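# Fold the card table's last standing leg flat

## Task

Release the lock on the one card table leg that is still standing up and swing it down until it lies flat like the other three legs. It must stay folded by itself, not because the robot is holding it. Afterwards, open the gripper and move the arms away from the table.

## Robot and tools

Robot: two arms, left_arm and right_arm, each with 7 joints and a two-finger parallel gripper. The names are labels only; left_arm sits on the +y side.

Frame: one shared world frame. Origin is on the table surface midway between the arms, +x points out across the table, +z points up. Each result has a state line, left_arm: ... | right_arm: ..., giving each gripper's end_effector_position in metres and end_effector_quat_wxyz. That position is the point midway between the finger pads; the fingertips extend 17.5 mm past it along the gripper's own +z, and the fingers close along the gripper's x axis. Printed positions can be off, more so when the arm is stretched far.

execute_actions: argument actions is a list holding zero or one item, plus optional pictures (true/false; images come by default).
- {"actions": []} changes nothing and reports the current state.
- A move: {"rows": [...], "steps": n}, 1 to 15 rows, n from 1 to 15 (default 15). Each step lasts 1/30 s and uses one row; if rows run out, the final row repeats.
- A wait: {"steps": n} with no rows, n up to 300; it ends when n steps have passed since the previous result, and the time you spend replying is part of that.
A refused call sends nothing to the robot.

Row layout: one list of 20 numbers, each in [-1, 1], always covering both arms: left_arm's 7 joint values, then its gripper position, force_limit, speed; then the same 10 for right_arm. Joint order: waist, shoulder, upper arm roll, elbow, forearm roll, wrist pitch, wrist roll.

Joint values are offsets, not poses. They are measured from the joint angles shown in the latest result that listed them; before any such result in this scene, and for any second or later call within one reply, they count from where the arm is when the action begins. They do not add up row to row. Scale: 1.0 equals 0.9985 rad for waist, shoulder, upper arm roll and elbow, and 0.8765 rad for forearm roll, wrist pitch and wrist roll. All zeros does not mean hold: it sends the arm back to the reference angles.

Joint ranges (rad): waist -6.283 to 6.283, shoulder -2.250 to 2.250, upper arm roll -6.283 to 6.283, elbow -2.580 to 2.580, forearm roll -6.283 to 6.283, wrist pitch -2.100 to 2.100, wrist roll -6.283 to 6.283. A target more than 0.013 rad outside is refused. The true stop may differ by up to 0.013 rad either way; overshooting targets are clipped to it, and a "joint sent to its limit" line may appear (possibly about an earlier action). No such line does not prove there is room left.

Gripper numbers are absolute settings, not offsets. position: +1 fully open (50 mm gap), about -0.65 pads touching, -1 to grip (closes until blocked). force_limit per pad: about 20 N at -1, 102 N at 0, 185 N at +1, real force up to roughly 17 % above. speed: 20 mm/s at -1, 85 at 0, 150 at +1. To leave a gripper unchanged, resend its current three numbers; 0 is itself a command. New force_limit or speed only apply once position changes by 0.01 or more; for a lighter grip, open first. object_status: 0 moving, 1 blocked while opening, 2 blocked while closing (a grip), 3 reached target or pads met. Any new position resets it to 0 briefly. Fingers re-close on their own if grip is lost, except after gripping at force_limit -1, where status stays 2 regardless. Gripping something fixed off-centre weakens over time, quickly at force_limit -1. position_measured is counts; gap is about (250 - counts) x 0.202 mm. Turning only the wrist roll moves the pad midpoint around a 25 mm circle.

Motion: joints are speed- and acceleration-limited and move in sync; a reversal stops them together. Big moves may be unfinished when the result arrives. Targets stay within 0.304 rad (first four joints) or 0.266 rad (last three) of measured angles, and are scaled back if they would put the gripper over 70 mm from where it is. Between calls the arms keep heading to the last row's target until they settle or a step is HELD; after that only a new action pushes further.

Result lines: "joint command not followed" means a clearance check altered joint targets (rest of row still applied). HELD marks steps where your row was partly or wholly not sent. Joint positions and Joint velocities list per-arm blocks in rad and rad/s.

Faults: load limits 49.1 N m for the first four joints, 30.9 N m for the last three, held weight included. Reaching one halts that arm 10 s and drops the rest of the call. Holding loads heats motors: MOTOR HOT from 60 °C; at 75 °C an OVER-TEMPERATURE FAULT lets the arm sag.

Cameras, each 896x504, in this order: cam_high (above, about x 1.42, y -0.35, z 1.32), cam_low (about x 1.41, y -0.80, z 0.42), cam_left_wrist and cam_right_wrist on the hands. zoom_image takes camera and region [x0, y0, x1, y1] in image pixels from the top-left, at most 504 by 504.

finished_scene: pass the current scene number; it ends and grades the scene irreversibly, so the leg must already stay folded without help. Replying with no tool call ends everything.

Avoid: knocking items off the work area, letting the arms collide or press on each other, slams, drops and very hard pushes. Loose items may occasionally get nudged by outside forces.

Each tool is called after "Request:" as name(argument=value, ...), one argument or row to a line, values as JSON.

## Session

Request:
execute_actions(
  actions=[],
)

Scene clock: 0.00 s of 4050.00 s.
left_arm: end_effector_position=(+0.7743, +0.4124, +0.1851) position_measured=3 object_status=3 end_effector_quat_wxyz=(-0.232, +0.826, +0.451, +0.246) | right_arm: end_effector_position=(+0.7415, -0.1002, +0.1117) position_measured=3 object_status=3 end_effector_quat_wxyz=(-0.317, +0.749, -0.571, -0.110)
Joint positions: left_arm=[-0.039  1.206 -0.092  0.359 -0.593  1.448  1.15 ] | right_arm=[ 0.252  1.264 -1.225  1.054  0.738  0.849  4.369]
Joint velocities: left_arm=[ 0.001  0.001 -0.     0.    -0.     0.001 -0.   ] | right_arm=[-0.    -0.     0.     0.001  0.     0.     0.002]
Motor temperatures (°C, as the motors report them): left_arm=[40 35 38 32 44 40 41] | right_arm=[36 35 38 38 43 41 45]

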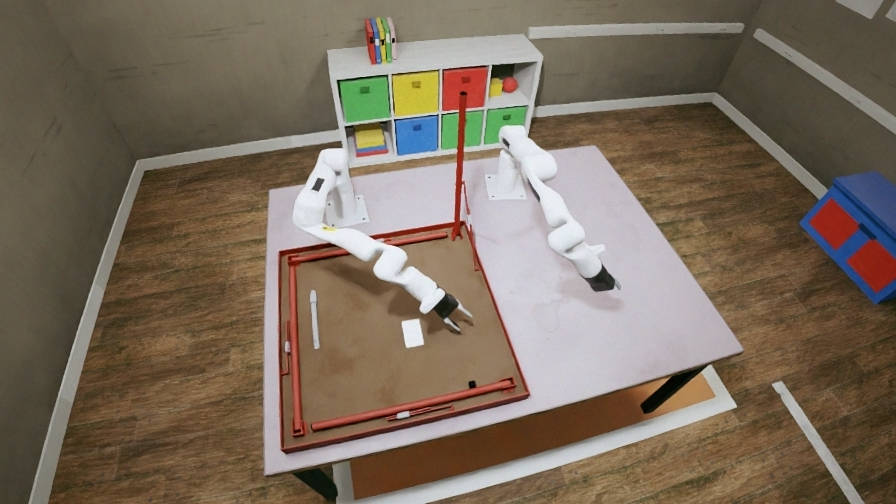

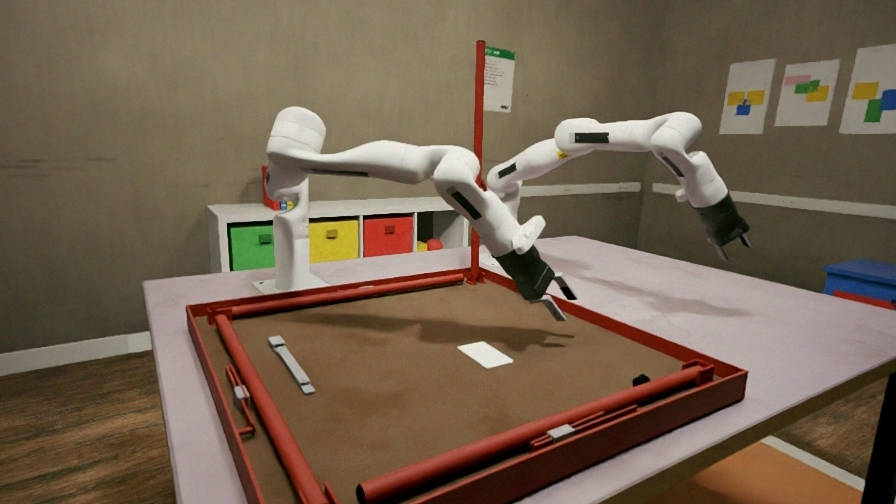

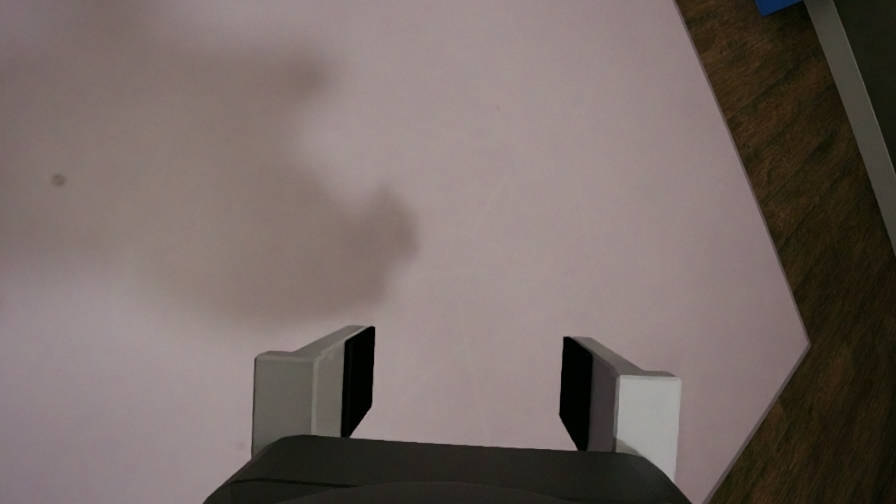

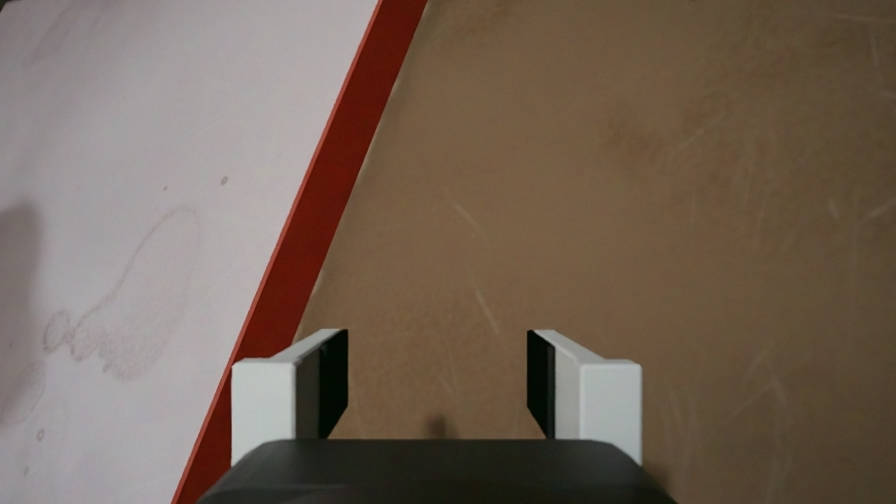

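Request:
zoom_image(
  camera="cam_high",
  region=[400, 150, 560, 290],
)

Request:
zoom_image(
  camera="cam_low",
  region=[400, 150, 600, 310],
)

Request:
zoom_image(
  camera="cam_low",
  region=[480, 340, 780, 504],
)

Request:
zoom_image(
  camera="cam_high",
  region=[260, 280, 540, 460],
)

Region (400, 150, 560, 290) of cam_high's 896x504 image, scaled by 3.150, with more detail than that image has; it fills the top 441 rows of this view, and the rest is white.

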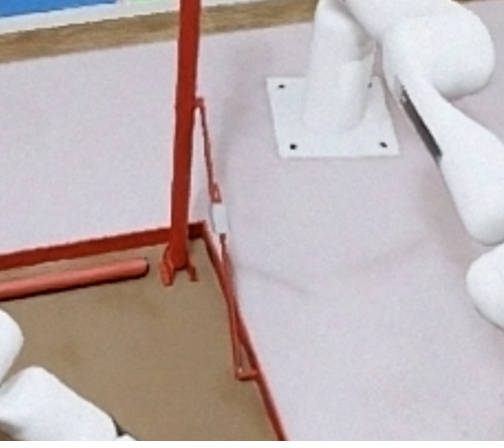

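Region (400, 150, 600, 310) of cam_low's 896x504 image, scaled by 2.520, with more detail than that image has; it fills the top 403 rows of this view, and the rest is white.

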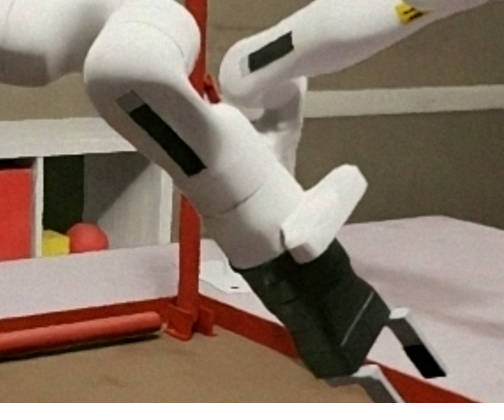

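Region (480, 340, 780, 504) of cam_low's 896x504 image, scaled by 1.680, with more detail than that image has; it fills the top 276 rows of this view, and the rest is white.

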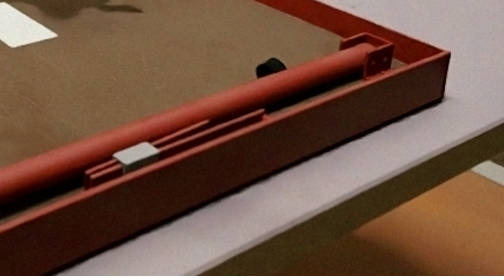

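Region (260, 280, 540, 460) of cam_high's 896x504 image, scaled by 1.800, with more detail than that image has; it fills the top 324 rows of this view, and the rest is white.

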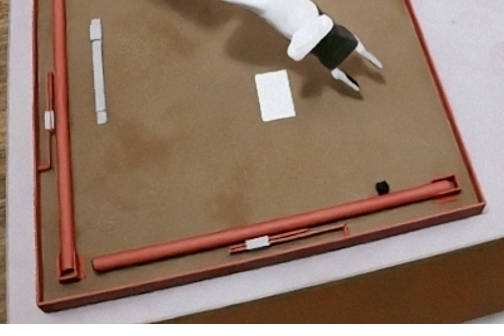

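Request:
execute_actions(
  actions=[
    {"rows":[[-0.67,-0.4,0.092,0.3,1,0.122,-0.2,1,-0.5,1, 0,-0.6,1,0.3,-1,0.2,-1,1,-0.5,1]],"steps":15},
  ],
  pictures=false,
)

Request:
execute_actions(
  actions=[
    {"steps":20},
  ],
  pictures=false,
)

Scene clock: 49.77 s of 4050.00 s.
left_arm: end_effector_position=(+0.6611, +0.5436, +0.2498) position_measured=3 object_status=3 end_effector_quat_wxyz=(-0.118, +0.801, +0.577, +0.111) | right_arm: end_effector_position=(+0.6462, -0.2154, +0.1365) position_measured=3 object_status=3 end_effector_quat_wxyz=(+0.147, -0.662, +0.728, +0.097)
Joint positions: left_arm=[-0.393  0.92  -0.023  0.579 -0.286  1.527  1.02 ] | right_arm=[ 0.251  0.889 -0.859  1.284  0.415  0.983  4.047]
Joint velocities: left_arm=[-1.024 -0.453  0.096  0.316  0.889  0.116 -0.188] | right_arm=[ 0.002 -0.867  0.973  0.267 -0.868  0.16  -0.865]
Motor temperatures (°C, as the motors report them): left_arm=[40 38 38 33 44 40 41] | right_arm=[36 38 39 38 43 41 45]
Steps of this call (steps 1 to 150: nothing new was sent; then 44.27 s passed at rest; steps 151 to 165: all 15 steps of this action). Readings (joint positions | what the end effector reports):
151: left_arm=[-0.040 1.204 -0.092 0.360 -0.592 1.448 1.150] | right_arm=[0.252 1.262 -1.224 1.055 0.737 0.849 4.368] | left_arm position_measured=3 object_status=3 | right_arm position_measured=3 object_status=3
152: left_arm=[-0.045 1.198 -0.089 0.366 -0.586 1.450 1.147] | right_arm=[0.253 1.255 -1.219 1.061 0.733 0.852 4.364] | left_arm position_measured=3 object_status=3 | right_arm position_measured=3 object_status=3
154: left_arm=[-0.072 1.169 -0.080 0.394 -0.562 1.458 1.132] | right_arm=[0.253 1.225 -1.192 1.087 0.710 0.866 4.341] | left_arm position_measured=3 object_status=3 | right_arm position_measured=3 object_status=3
158: left_arm=[-0.176 1.066 -0.055 0.479 -0.474 1.490 1.081] | right_arm=[0.251 1.111 -1.085 1.180 0.614 0.921 4.245] | left_arm position_measured=3 object_status=3 | right_arm position_measured=3 object_status=3
165: the state above

Scene clock: 50.43 s of 4050.00 s.
left_arm: end_effector_position=(+0.6343, +0.5430, +0.2879) position_measured=3 object_status=3 end_effector_quat_wxyz=(+0.151, +0.728, +0.668, +0.027) | right_arm: end_effector_position=(+0.6209, -0.4309, +0.1585) position_measured=3 object_status=3 end_effector_quat_wxyz=(+0.075, -0.132, +0.981, +0.117)
Joint positions: left_arm=[-0.706  0.806 -0.     0.658  0.284  1.555  0.975] | right_arm=[ 0.255  0.667 -0.225  1.353 -0.137  1.024  3.493]
Joint velocities: left_arm=[-0.02  -0.002 -0.007  0.004 -0.006 -0.    -0.001] | right_arm=[ 0.006 -0.017  0.057  0.003 -0.053  0.001 -0.05 ]
Motor temperatures (°C, as the motors report them): left_arm=[40 38 38 33 44 40 41] | right_arm=[36 38 39 38 43 41 45]
Steps of this call (steps 1 to 20: the robot went on to your last target). Readings (joint positions | what the end effector reports):
1: left_arm=[-0.428 0.906 -0.020 0.589 -0.256 1.531 1.015] | right_arm=[0.251 0.861 -0.826 1.293 0.385 0.988 4.017] | left_arm position_measured=3 object_status=3 | right_arm position_measured=3 object_status=3
2: left_arm=[-0.463 0.893 -0.018 0.598 -0.225 1.534 1.009] | right_arm=[0.251 0.836 -0.792 1.300 0.355 0.993 3.987] | left_arm position_measured=3 object_status=3 | right_arm position_measured=3 object_status=3
4: left_arm=[-0.537 0.867 -0.013 0.617 -0.152 1.540 0.999] | right_arm=[0.251 0.794 -0.721 1.314 0.293 1.001 3.925] | left_arm position_measured=3 object_status=3 | right_arm position_measured=3 object_status=3
8: left_arm=[-0.635 0.833 -0.008 0.640 0.008 1.549 0.985] | right_arm=[0.251 0.736 -0.572 1.332 0.161 1.012 3.794] | left_arm position_measured=3 object_status=3 | right_arm position_measured=3 object_status=3
20: the state above

Request:
execute_actions(
  actions=[
    {"rows":[[0,0,0,0.5,0.87,0,0,1,-0.5,1, -0.1,-0.585,0.225,0.5,-1,0.456,-1,1,-0.5,1]],"steps":15},
  ],
  pictures=false,
)

Request:
execute_actions(
  actions=[
    {"steps":15},
  ],
  pictures=false,
)

Request:
execute_actions(
  actions=[
    {"rows":[[0,0.1,0,0.96,0,0,0,1,-0.5,1, -0.15,0,0,0.55,-0.86,0,-1,1,-0.5,1]],"steps":15},
  ],
  pictures=false,
)

Request:
execute_actions(
  actions=[
    {"steps":20},
  ],
)

Scene clock: 53.17 s of 4050.00 s.
left_arm: end_effector_position=(+0.5884, +0.3951, +0.2330) position_measured=3 object_status=3 end_effector_quat_wxyz=(+0.275, +0.660, +0.675, -0.183) | right_arm: end_effector_position=(+0.4408, -0.3775, +0.2335) position_measured=3 object_status=3 end_effector_quat_wxyz=(-0.048, +0.050, +0.977, +0.200)
Joint positions: left_arm=[-0.707  0.807 -0.001  1.027  0.636  1.555  0.975] | right_arm=[ 0.188  0.362 -0.076  1.642 -0.395  1.265  3.236]
Joint velocities: left_arm=[0.007 0.022 0.004 0.807 1.208 0.01  0.   ] | right_arm=[-0.092 -0.789  0.226  0.626 -0.682  0.474 -0.683]
Motor temperatures (°C, as the motors report them): left_arm=[40 38 38 33 44 40 41] | right_arm=[36 38 39 38 43 41 45]
Steps of this call (steps 1 to 30: the robot went on to your last target; steps 31 to 67: nothing new was sent; steps 68 to 82: all 15 steps of this action). Readings (joint positions | what the end effector reports):
68: left_arm=[-0.708 0.806 -0.000 0.659 0.285 1.555 0.975] | right_arm=[0.252 0.663 -0.226 1.355 -0.139 1.024 3.492] | left_arm position_measured=3 object_status=3 | right_arm position_measured=3 object_status=3
69: left_arm=[-0.708 0.805 -0.000 0.664 0.289 1.555 0.975] | right_arm=[0.250 0.657 -0.222 1.361 -0.143 1.028 3.488] | left_arm position_measured=3 object_status=3 | right_arm position_measured=3 object_status=3
71: left_arm=[-0.708 0.804 -0.001 0.691 0.312 1.554 0.975] | right_arm=[0.240 0.627 -0.202 1.388 -0.167 1.051 3.464] | left_arm position_measured=3 object_status=3 | right_arm position_measured=3 object_status=3
75: left_arm=[-0.708 0.804 -0.001 0.803 0.410 1.555 0.975] | right_arm=[0.215 0.531 -0.143 1.480 -0.248 1.132 3.383] | left_arm position_measured=3 object_status=3 | right_arm position_measured=3 object_status=3
82: the state above

Scene clock: 53.67 s of 4050.00 s.
left_arm: end_effector_position=(+0.6279, +0.3075, +0.2979) position_measured=3 object_status=3 end_effector_quat_wxyz=(+0.441, +0.554, +0.653, -0.268) | right_arm: end_effector_position=(+0.3513, -0.2321, +0.3756) position_measured=3 object_status=3 end_effector_quat_wxyz=(-0.171, +0.347, +0.826, +0.411)
Joint positions: left_arm=[-0.705  0.806  0.     1.157  1.047  1.555  0.975] | right_arm=[ 0.157  0.1   -0.005  1.842 -0.933  1.416  2.697]
Joint velocities: left_arm=[-0.007  0.003 -0.006  0.008 -0.005 -0.    -0.   ] | right_arm=[-0.028 -0.225  0.054  0.154 -1.164  0.12  -1.165]
Motor temperatures (°C, as the motors report them): left_arm=[40 38 38 33 44 40 41] | right_arm=[36 38 39 38 43 41 45]
Steps of this call (steps 1 to 15: the robot went on to your last target). Readings (joint positions | what the end effector reports):
1: left_arm=[-0.707 0.807 -0.001 1.052 0.676 1.555 0.975] | right_arm=[0.185 0.336 -0.069 1.662 -0.418 1.280 3.212] | left_arm position_measured=3 object_status=3 | right_arm position_measured=3 object_status=3
2: left_arm=[-0.706 0.808 -0.000 1.072 0.717 1.556 0.975] | right_arm=[0.182 0.309 -0.062 1.682 -0.443 1.295 3.187] | left_arm position_measured=3 object_status=3 | right_arm position_measured=3 object_status=3
4: left_arm=[-0.706 0.808 -0.000 1.102 0.798 1.556 0.975] | right_arm=[0.176 0.258 -0.048 1.721 -0.501 1.324 3.130] | left_arm position_measured=3 object_status=3 | right_arm position_measured=3 object_status=3
8: left_arm=[-0.705 0.807 0.000 1.140 0.961 1.555 0.975] | right_arm=[0.166 0.171 -0.024 1.788 -0.649 1.376 2.981] | left_arm position_measured=3 object_status=3 | right_arm position_measured=3 object_status=3
15: the state above

Scene clock: 54.17 s of 4050.00 s.
left_arm: end_effector_position=(+0.5167, +0.2438, +0.2081) position_measured=3 object_status=3 end_effector_quat_wxyz=(+0.360, +0.432, +0.694, -0.450) | right_arm: end_effector_position=(+0.2587, -0.1206, +0.4118) position_measured=3 object_status=3 end_effector_quat_wxyz=(-0.494, +0.590, +0.502, +0.395)
Joint positions: left_arm=[-0.706  0.885 -0.     1.553  1.047  1.555  0.975] | right_arm=[ 0.028  0.098 -0.005  2.294 -1.44   1.416  2.19 ]
Joint velocities: left_arm=[ 0.002  0.095 -0.     1.097 -0.002  0.    -0.   ] | right_arm=[-0.127  0.006 -0.003  0.759 -1.21  -0.003 -1.214]
Motor temperatures (°C, as the motors report them): left_arm=[40 38 38 33 44 40 41] | right_arm=[36 38 39 38 43 41 45]
Steps of this call (steps 1 to 15: all 15 steps of this action). Readings (joint positions | what the end effector reports):
1: left_arm=[-0.705 0.807 -0.000 1.158 1.047 1.555 0.975] | right_arm=[0.156 0.093 -0.003 1.847 -0.969 1.419 2.661] | left_arm position_measured=3 object_status=3 | right_arm position_measured=3 object_status=3
2: left_arm=[-0.706 0.808 0.000 1.163 1.047 1.555 0.975] | right_arm=[0.152 0.091 -0.002 1.855 -0.998 1.420 2.633] | left_arm position_measured=3 object_status=3 | right_arm position_measured=3 object_status=3
4: left_arm=[-0.706 0.816 0.000 1.189 1.048 1.555 0.975] | right_arm=[0.136 0.091 -0.002 1.890 -1.047 1.419 2.584] | left_arm position_measured=3 object_status=3 | right_arm position_measured=3 object_status=3
8: left_arm=[-0.706 0.849 -0.000 1.305 1.047 1.555 0.975] | right_arm=[0.084 0.094 -0.004 2.020 -1.166 1.417 2.465] | left_arm position_measured=3 object_status=3 | right_arm position_measured=3 object_status=3
15: the state above

Scene clock: 54.83 s of 4050.00 s.
left_arm: end_effector_position=(+0.3496, +0.1469, +0.2264) position_measured=3 object_status=3 end_effector_quat_wxyz=(+0.234, +0.251, +0.689, -0.638) | right_arm: end_effector_position=(+0.2924, -0.1102, +0.4513) position_measured=3 object_status=3 end_effector_quat_wxyz=(-0.600, +0.672, +0.273, +0.336)
Joint positions: left_arm=[-0.705  0.906  0.     2.114  1.046  1.555  0.975] | right_arm=[ 0.008  0.1   -0.005  2.391 -1.687  1.416  1.82 ]
Joint velocities: left_arm=[-0.006 -0.001 -0.005  0.013  0.009 -0.003  0.   ] | right_arm=[-0.     0.    -0.    -0.001 -0.    -0.     0.001]
Motor temperatures (°C, as the motors report them): left_arm=[40 38 38 33 44 40 41] | right_arm=[36 38 39 38 43 41 45]
Steps of this call (steps 1 to 20: the robot went on to your last target). Readings (joint positions | what the end effector reports):
1: left_arm=[-0.706 0.888 -0.000 1.590 1.047 1.555 0.975] | right_arm=[0.024 0.099 -0.006 2.316 -1.481 1.416 2.149] | left_arm position_measured=3 object_status=3 | right_arm position_measured=3 object_status=3
2: left_arm=[-0.706 0.891 -0.000 1.627 1.047 1.555 0.975] | right_arm=[0.021 0.099 -0.005 2.333 -1.519 1.416 2.108] | left_arm position_measured=3 object_status=3 | right_arm position_measured=3 object_status=3
4: left_arm=[-0.706 0.895 -0.000 1.701 1.047 1.555 0.975] | right_arm=[0.016 0.099 -0.005 2.354 -1.579 1.416 2.027] | left_arm position_measured=3 object_status=3 | right_arm position_measured=3 object_status=3
8: left_arm=[-0.705 0.900 -0.000 1.850 1.047 1.555 0.975] | right_arm=[0.010 0.099 -0.005 2.382 -1.663 1.416 1.869] | left_arm position_measured=3 object_status=3 | right_arm position_measured=3 object_status=3
20: the state above
camera_calibration (this result's frames):
cam_left_wrist: T_world_to_cam=[[-0.791225, -0.0117697, -0.611412, 0.423708], [0.610596, 0.0398857, -0.790937, -0.00289528], [0.0336957, -0.999135, -0.0243721, 0.305926], [0, 0, 0, 1]] pos_world=[0.326708, 0.310763, 0.264226]
cam_right_wrist: T_world_to_cam=[[0.620765, -0.0535139, 0.782168, -0.544435], [0.775957, -0.100575, -0.622717, 0.0761095], [0.111991, 0.993489, -0.0209091, 0.247524], [0, 0, 0, 1]] pos_world=[0.251188, -0.267393, 0.47841]

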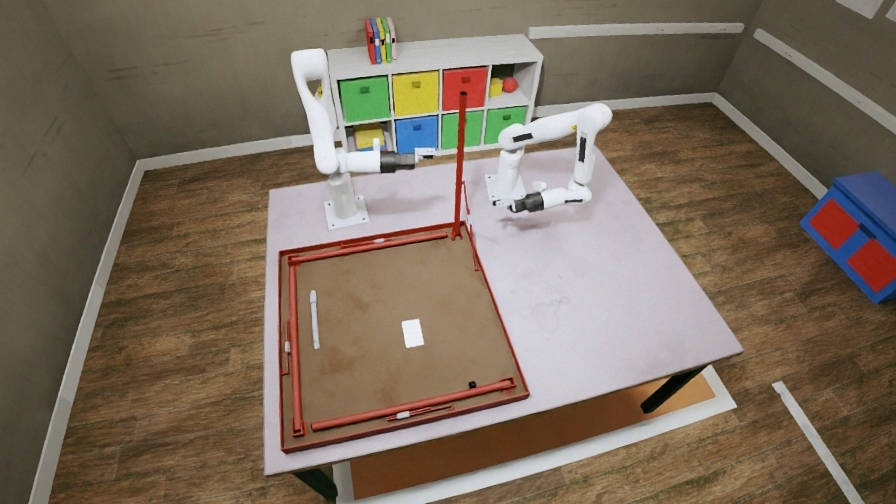

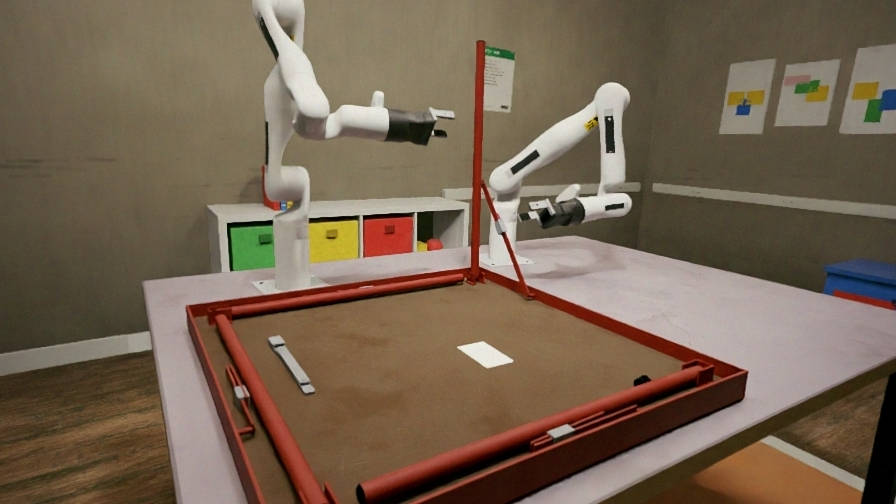

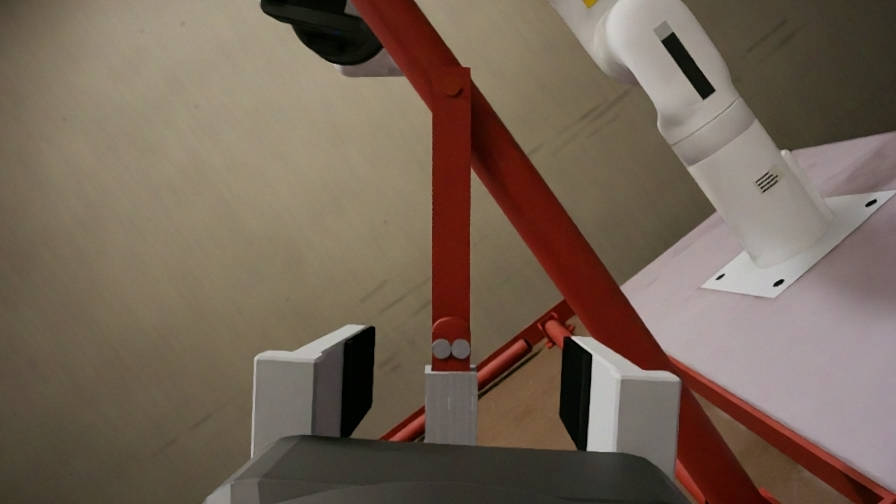

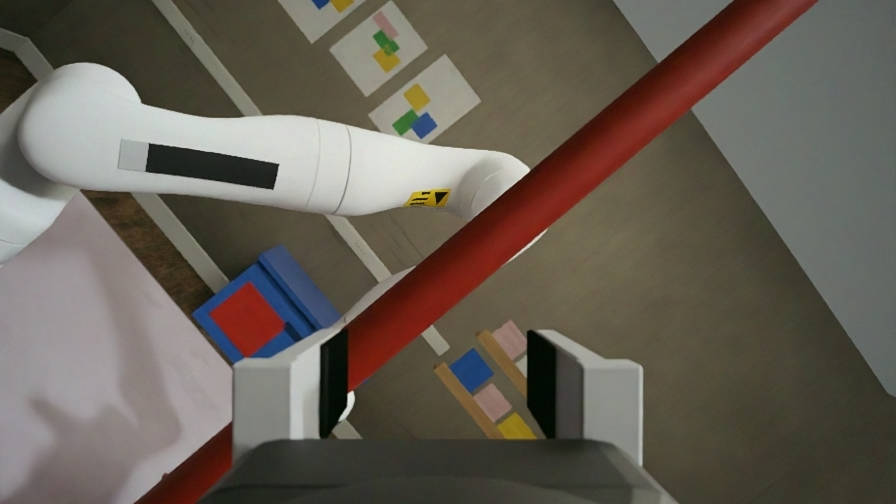

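Request:
zoom_image(
  camera="cam_low",
  region=[465, 170, 555, 310],
)

Request:
zoom_image(
  camera="cam_low",
  region=[520, 395, 650, 465],
)

Request:
zoom_image(
  camera="cam_low",
  region=[200, 350, 300, 450],
)

Region (465, 170, 555, 310) of cam_low's 896x504 image, scaled by 3.600, with more detail than that image has; it fills the left 324 columns of this view, and the rest is white.

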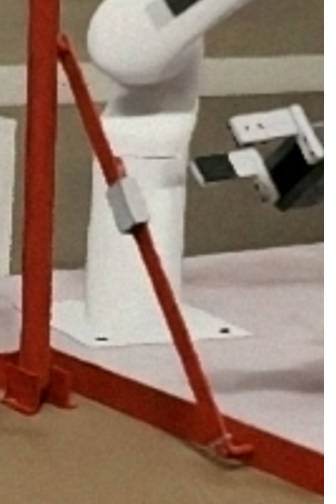

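Region (520, 395, 650, 465) of cam_low's 896x504 image, scaled by 3.877, with more detail than that image has; it fills the top 271 rows of this view, and the rest is white.

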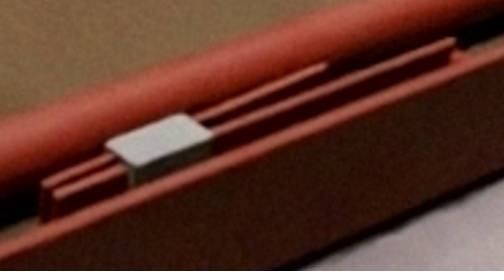

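Region (200, 350, 300, 450) of cam_low's 896x504 image, scaled by 5.040, with more detail than that image has.

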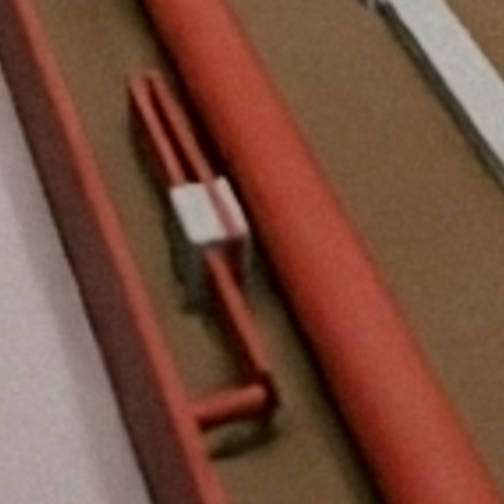

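Request:
execute_actions(
  actions=[
    {"rows":[[0.2,0.13,0,-0.018,0.232,0.022,-0.06,1,-0.5,1, -0.186,-0.018,0.005,0.011,-0.087,0.01,-1,1,-0.5,1]],"steps":15},
  ],
  pictures=false,
)

Request:
execute_actions(
  actions=[
    {"steps":18},
  ],
)

Scene clock: 65.50 s of 4050.00 s.
left_arm: end_effector_position=(+0.3730, +0.0785, +0.2059) position_measured=3 object_status=3 end_effector_quat_wxyz=(+0.231, +0.227, +0.669, -0.668) | right_arm: end_effector_position=(+0.2578, -0.0731, +0.4767) position_measured=3 object_status=3 end_effector_quat_wxyz=(+0.690, -0.694, -0.141, -0.148)
Joint positions: left_arm=[-0.509  1.033  0.001  2.096  1.25   1.575  0.922] | right_arm=[-0.16   0.083 -0.     2.401 -1.757  1.424  1.339]
Joint velocities: left_arm=[ 0.037  0.026 -0.005 -0.    -0.003 -0.002 -0.   ] | right_arm=[-0.11  -0.011  0.003  0.007 -0.041  0.004 -1.215]
Motor temperatures (°C, as the motors report them): left_arm=[40 38 38 33 44 40 41] | right_arm=[36 38 39 38 43 41 45]
Steps of this call (steps 1 to 30: the robot went on to your last target; steps 31 to 90: nothing new was sent; then 7.17 s passed at rest; steps 91 to 105: all 15 steps of this action). Readings (joint positions | what the end effector reports):
91: left_arm=[-0.704 0.907 -0.000 2.115 1.047 1.556 0.975] | right_arm=[0.006 0.099 -0.004 2.391 -1.688 1.415 1.819] | left_arm position_measured=3 object_status=3 | right_arm position_measured=3 object_status=3
92: left_arm=[-0.697 0.911 -0.001 2.114 1.052 1.556 0.974] | right_arm=[-0.001 0.099 -0.004 2.391 -1.690 1.415 1.812] | left_arm position_measured=3 object_status=3 | right_arm position_measured=3 object_status=3
94: left_arm=[-0.667 0.931 -0.001 2.112 1.079 1.559 0.967] | right_arm=[-0.032 0.096 -0.003 2.393 -1.701 1.416 1.774] | left_arm position_measured=3 object_status=3 | right_arm position_measured=3 object_status=3
98: left_arm=[-0.560 1.000 0.001 2.102 1.190 1.569 0.938] | right_arm=[-0.108 0.088 -0.002 2.398 -1.734 1.421 1.623] | left_arm position_measured=3 object_status=3 | right_arm position_measured=3 object_status=3
105: the state above

Scene clock: 66.10 s of 4050.00 s.
left_arm: end_effector_position=(+0.3718, +0.0770, +0.2052) position_measured=3 object_status=3 end_effector_quat_wxyz=(+0.229, +0.228, +0.669, -0.670) | right_arm: end_effector_position=(+0.2623, -0.0696, +0.4804) position_measured=3 object_status=3 end_effector_quat_wxyz=(+0.707, -0.707, -0.006, -0.006)
Joint positions: left_arm=[-0.505  1.036  0.     2.096  1.25   1.575  0.922] | right_arm=[-0.178  0.082  0.     2.402 -1.763  1.424  0.944]
Joint velocities: left_arm=[ 0.    -0.     0.001  0.    -0.001 -0.    -0.   ] | right_arm=[-0.001  0.     0.    -0.     0.    -0.    -0.001]
Motor temperatures (°C, as the motors report them): left_arm=[40 38 38 33 44 40 41] | right_arm=[36 38 39 38 43 41 45]
Steps of this call (steps 1 to 18: the robot went on to your last target). Readings (joint positions | what the end effector reports):
1: left_arm=[-0.508 1.034 0.000 2.096 1.250 1.575 0.922] | right_arm=[-0.164 0.083 -0.000 2.401 -1.759 1.424 1.298] | left_arm position_measured=3 object_status=3 | right_arm position_measured=3 object_status=3
2: left_arm=[-0.507 1.034 0.000 2.097 1.250 1.575 0.922] | right_arm=[-0.166 0.083 -0.000 2.401 -1.760 1.424 1.257] | left_arm position_measured=3 object_status=3 | right_arm position_measured=3 object_status=3
4: left_arm=[-0.506 1.035 0.000 2.097 1.250 1.575 0.922] | right_arm=[-0.170 0.082 -0.000 2.401 -1.761 1.424 1.176] | left_arm position_measured=3 object_status=3 | right_arm position_measured=3 object_status=3
8: left_arm=[-0.505 1.036 0.000 2.096 1.250 1.575 0.922] | right_arm=[-0.176 0.082 0.000 2.402 -1.763 1.424 1.014] | left_arm position_measured=3 object_status=3 | right_arm position_measured=3 object_status=3
18: the state above
camera_calibration (this result's frames):
cam_left_wrist: T_world_to_cam=[[-0.817019, -0.0577933, -0.573707, 0.43285], [0.575561, -0.0217292, -0.81747, -0.0072087], [0.0347781, -0.998092, 0.0510167, 0.218838], [0, 0, 0, 1]] pos_world=[0.350185, 0.243279, 0.231272]
cam_right_wrist: T_world_to_cam=[[0.999683, -0.0165514, 0.0189728, -0.276533], [0.0194657, 0.0301445, -0.999356, 0.510103], [0.0159688, 0.999409, 0.0304571, 0.212125], [0, 0, 0, 1]] pos_world=[0.263128, -0.231954, 0.50856]

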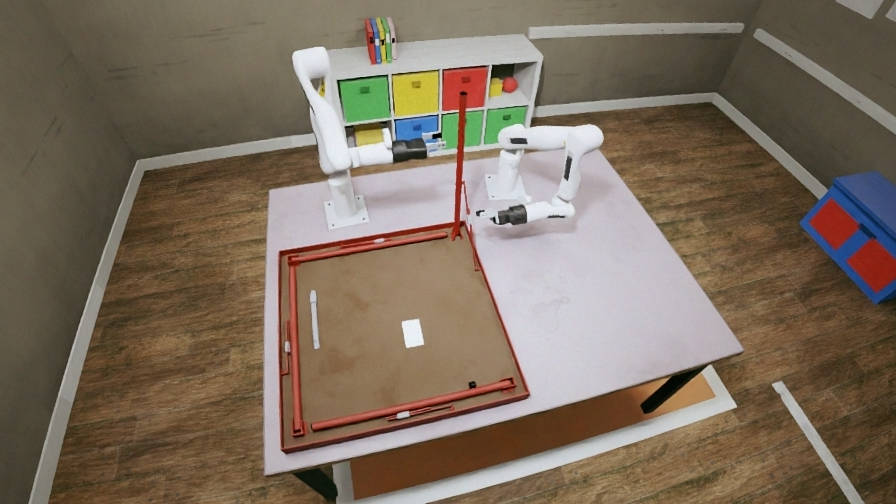

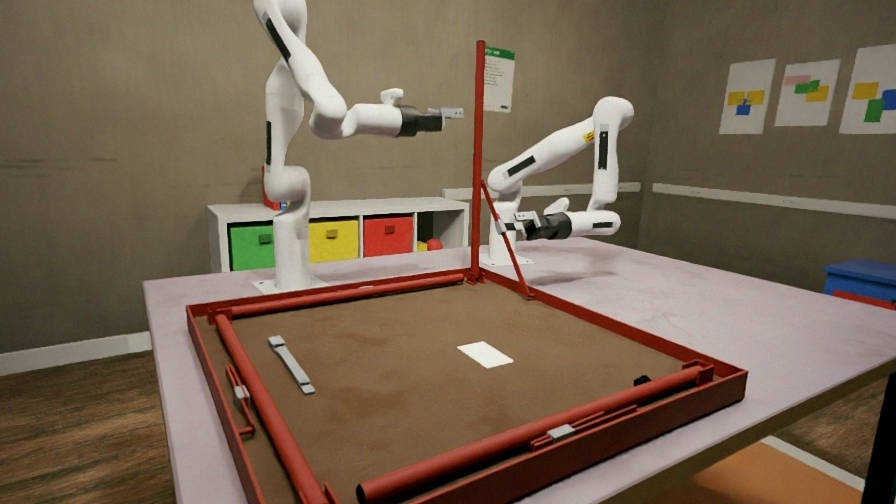

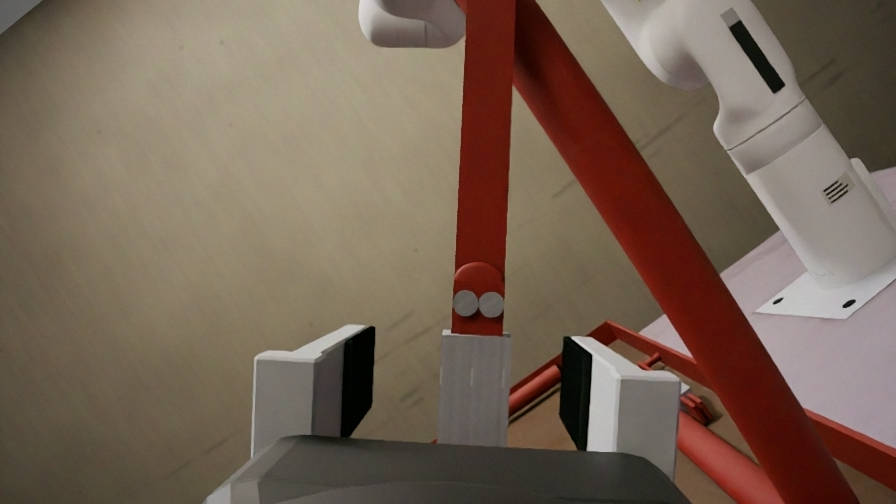

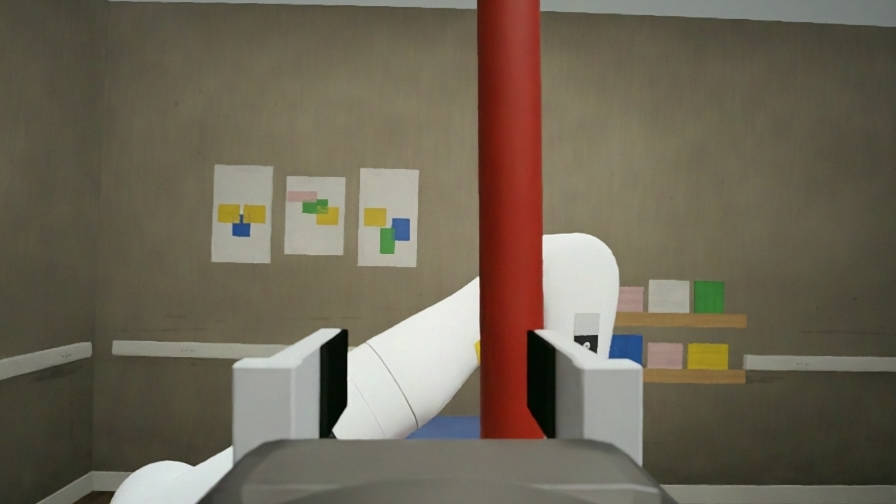

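Request:
execute_actions(
  actions=[
    {"rows":[[0.11,0.014,0,0.009,0.124,-0.008,0.024,1,-0.5,1, -0.043,0.062,0,-0.073,-0.038,-0.032,-0.025,1,-0.5,1]],"steps":13},
  ],
  pictures=false,
)

Request:
execute_actions(
  actions=[
    {"rows":[[0,0,0,0,0,0,0,1,-0.5,1, -0.217,0.037,0,-0.05,-0.202,-0.152,0.034,1,-0.5,1]],"steps":15},
  ],
  pictures=false,
)

Request:
execute_actions(
  actions=[
    {"steps":6},
  ],
)

Scene clock: 72.23 s of 4050.00 s.
left_arm: end_effector_position=(+0.3768, +0.0376, +0.2005) position_measured=3 object_status=3 end_effector_quat_wxyz=(+0.215, +0.213, +0.674, -0.674) | right_arm: end_effector_position=(+0.2888, -0.0522, +0.4800) position_measured=3 object_status=3 end_effector_quat_wxyz=(+0.707, -0.707, -0.000, -0.001)
Joint positions: left_arm=[-0.397  1.05   0.     2.105  1.358  1.568  0.943] | right_arm=[-0.22   0.142  0.     2.329 -1.797  1.396  0.922]
Joint velocities: left_arm=[ 0.022  0.004 -0.002  0.002  0.     0.002 -0.   ] | right_arm=[-0.008  0.01  -0.    -0.001  0.     0.     0.001]
Motor temperatures (°C, as the motors report them): left_arm=[40 38 38 33 44 40 41] | right_arm=[36 38 39 38 43 41 45]
Steps of this call (steps 1 to 15: the robot went on to your last target; steps 16 to 90: nothing new was sent; then 2.70 s passed at rest; steps 91 to 103: all 13 steps of this action). Readings (joint positions | what the end effector reports):
91: left_arm=[-0.503 1.036 0.000 2.097 1.250 1.575 0.923] | right_arm=[-0.179 0.083 0.000 2.401 -1.764 1.424 0.943] | left_arm position_measured=3 object_status=3 | right_arm position_measured=3 object_status=3
92: left_arm=[-0.497 1.037 -0.001 2.097 1.255 1.574 0.924] | right_arm=[-0.184 0.089 0.000 2.395 -1.766 1.423 0.942] | left_arm position_measured=3 object_status=3 | right_arm position_measured=3 object_status=3
94: left_arm=[-0.467 1.041 -0.001 2.099 1.281 1.573 0.929] | right_arm=[-0.202 0.114 0.000 2.368 -1.777 1.413 0.934] | left_arm position_measured=3 object_status=3 | right_arm position_measured=3 object_status=3
98: left_arm=[-0.404 1.049 0.002 2.105 1.352 1.568 0.942] | right_arm=[-0.217 0.140 0.000 2.331 -1.797 1.396 0.922] | left_arm position_measured=3 object_status=3 | right_arm position_measured=3 object_status=3
103: the state above

Scene clock: 72.73 s of 4050.00 s.
left_arm: end_effector_position=(+0.3768, +0.0376, +0.2005) position_measured=3 object_status=3 end_effector_quat_wxyz=(+0.215, +0.213, +0.674, -0.674) | right_arm: end_effector_position=(+0.2916, +0.0081, +0.4804) position_measured=3 object_status=3 end_effector_quat_wxyz=(+0.708, -0.707, +0.002, -0.003)
Joint positions: left_arm=[-0.397  1.05   0.     2.105  1.358  1.568  0.943] | right_arm=[-0.431  0.179  0.     2.279 -1.974  1.263  0.952]
Joint velocities: left_arm=[-0.001 -0.    -0.     0.    -0.001  0.003 -0.   ] | right_arm=[-0.05   0.007  0.004 -0.002  0.    -0.002  0.001]
Motor temperatures (°C, as the motors report them): left_arm=[40 38 38 33 44 41 41] | right_arm=[36 37 39 38 43 41 45]
Steps of this call (steps 1 to 15: all 15 steps of this action). Readings (joint positions | what the end effector reports):
1: left_arm=[-0.398 1.050 0.001 2.105 1.358 1.568 0.943] | right_arm=[-0.222 0.143 0.000 2.329 -1.797 1.396 0.922] | left_arm position_measured=3 object_status=3 | right_arm position_measured=3 object_status=3
2: left_arm=[-0.398 1.049 0.001 2.105 1.358 1.568 0.943] | right_arm=[-0.229 0.144 0.001 2.327 -1.802 1.393 0.923] | left_arm position_measured=3 object_status=3 | right_arm position_measured=3 object_status=3
4: left_arm=[-0.398 1.049 0.000 2.105 1.358 1.568 0.943] | right_arm=[-0.261 0.150 0.001 2.321 -1.823 1.376 0.926] | left_arm position_measured=3 object_status=3 | right_arm position_measured=3 object_status=3
8: left_arm=[-0.398 1.049 0.000 2.105 1.358 1.568 0.943] | right_arm=[-0.371 0.168 -0.000 2.295 -1.915 1.307 0.942] | left_arm position_measured=3 object_status=3 | right_arm position_measured=3 object_status=3
15: the state above

Scene clock: 72.93 s of 4050.00 s.
left_arm: end_effector_position=(+0.3768, +0.0376, +0.2005) position_measured=3 object_status=3 end_effector_quat_wxyz=(+0.215, +0.213, +0.674, -0.674) | right_arm: end_effector_position=(+0.2895, +0.0094, +0.4802) position_measured=3 object_status=3 end_effector_quat_wxyz=(+0.707, -0.707, +0.000, -0.001)
Joint positions: left_arm=[-0.397  1.05   0.     2.105  1.358  1.568  0.943] | right_arm=[-0.436  0.179  0.     2.279 -1.974  1.263  0.952]
Joint velocities: left_arm=[ 0.001  0.001 -0.     0.001 -0.     0.001 -0.   ] | right_arm=[-0.009  0.     0.001  0.    -0.    -0.    -0.001]
Motor temperatures (°C, as the motors report them): left_arm=[40 38 38 33 44 41 41] | right_arm=[36 37 39 38 43 41 45]
Steps of this call (steps 1 to 6: the robot went on to your last target). Readings (joint positions | what the end effector reports):
1: left_arm=[-0.397 1.050 0.000 2.105 1.358 1.568 0.943] | right_arm=[-0.432 0.179 0.000 2.279 -1.974 1.263 0.952] | left_arm position_measured=3 object_status=3 | right_arm position_measured=3 object_status=3
2: left_arm=[-0.397 1.050 0.000 2.105 1.358 1.568 0.943] | right_arm=[-0.433 0.179 0.000 2.279 -1.974 1.263 0.952] | left_arm position_measured=3 object_status=3 | right_arm position_measured=3 object_status=3
4: left_arm=[-0.397 1.050 0.000 2.105 1.358 1.568 0.943] | right_arm=[-0.435 0.179 0.000 2.279 -1.974 1.263 0.952] | left_arm position_measured=3 object_status=3 | right_arm position_measured=3 object_status=3
6: the state above
camera_calibration (this result's frames):
cam_left_wrist: T_world_to_cam=[[-0.840798, -0.0581533, -0.538216, 0.43383], [0.540005, -0.0200874, -0.841422, 0.00329174], [0.0381201, -0.998106, 0.0482925, 0.178834], [0, 0, 0, 1]] pos_world=[0.356169, 0.20379, 0.227628]
cam_right_wrist: T_world_to_cam=[[0.999813, -0.019183, 0.00250777, -0.294492], [0.00309691, 0.0307441, -0.999522, 0.511765], [0.0190967, 0.999343, 0.0307978, 0.131634], [0, 0, 0, 1]] pos_world=[0.290338, -0.15293, 0.508205]

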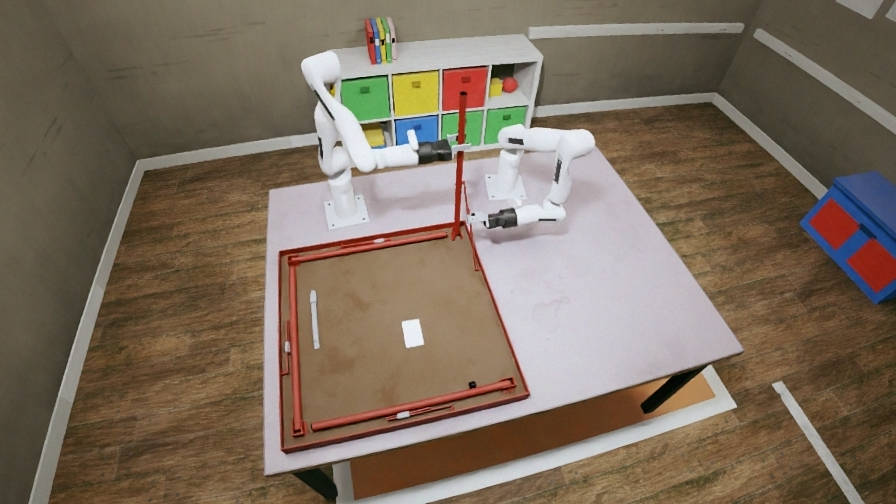

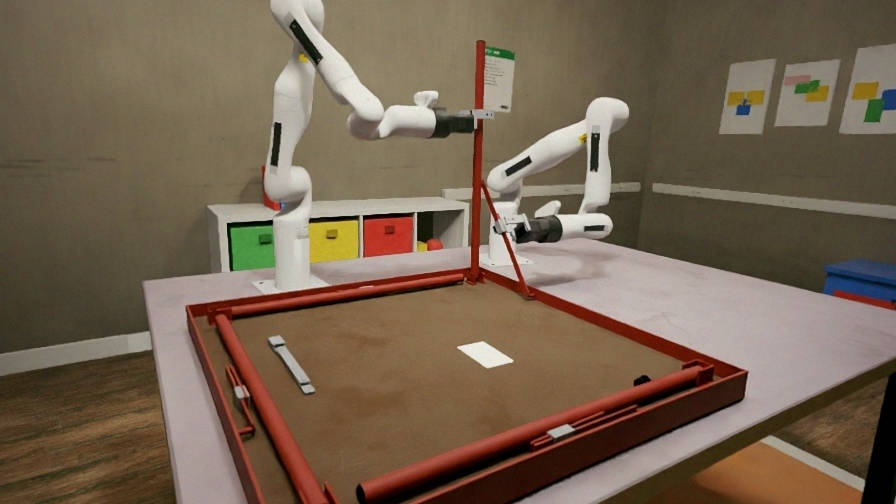

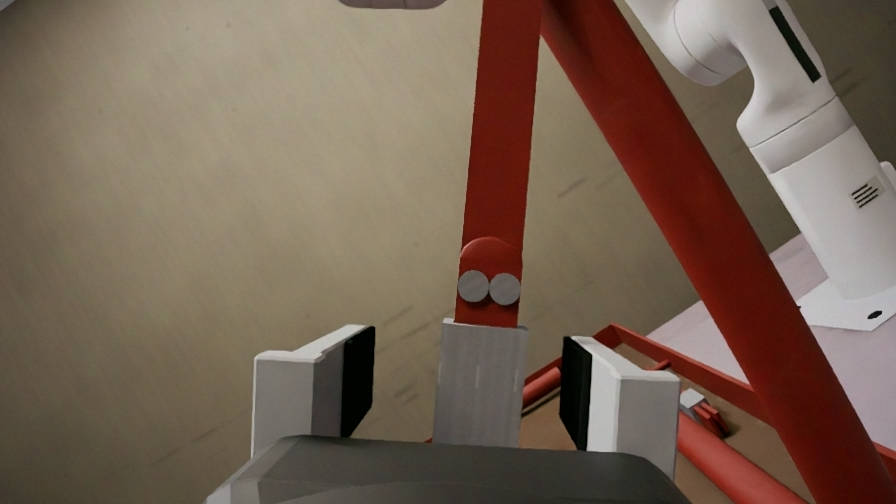

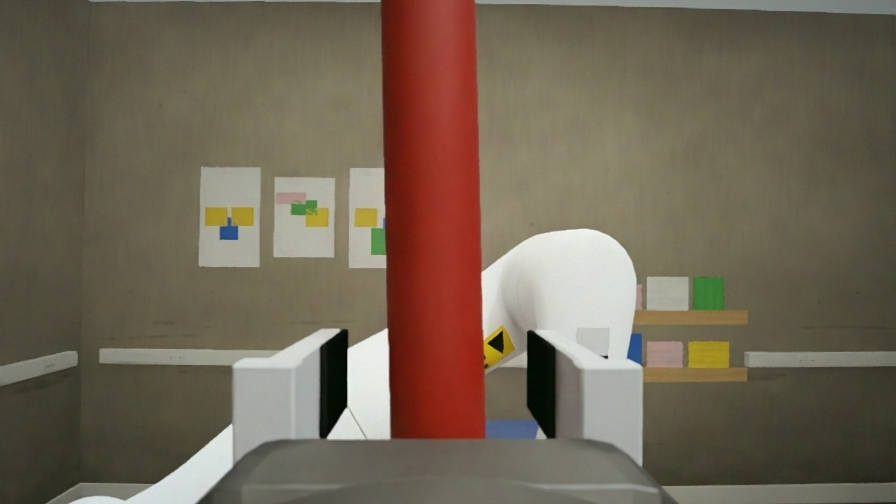

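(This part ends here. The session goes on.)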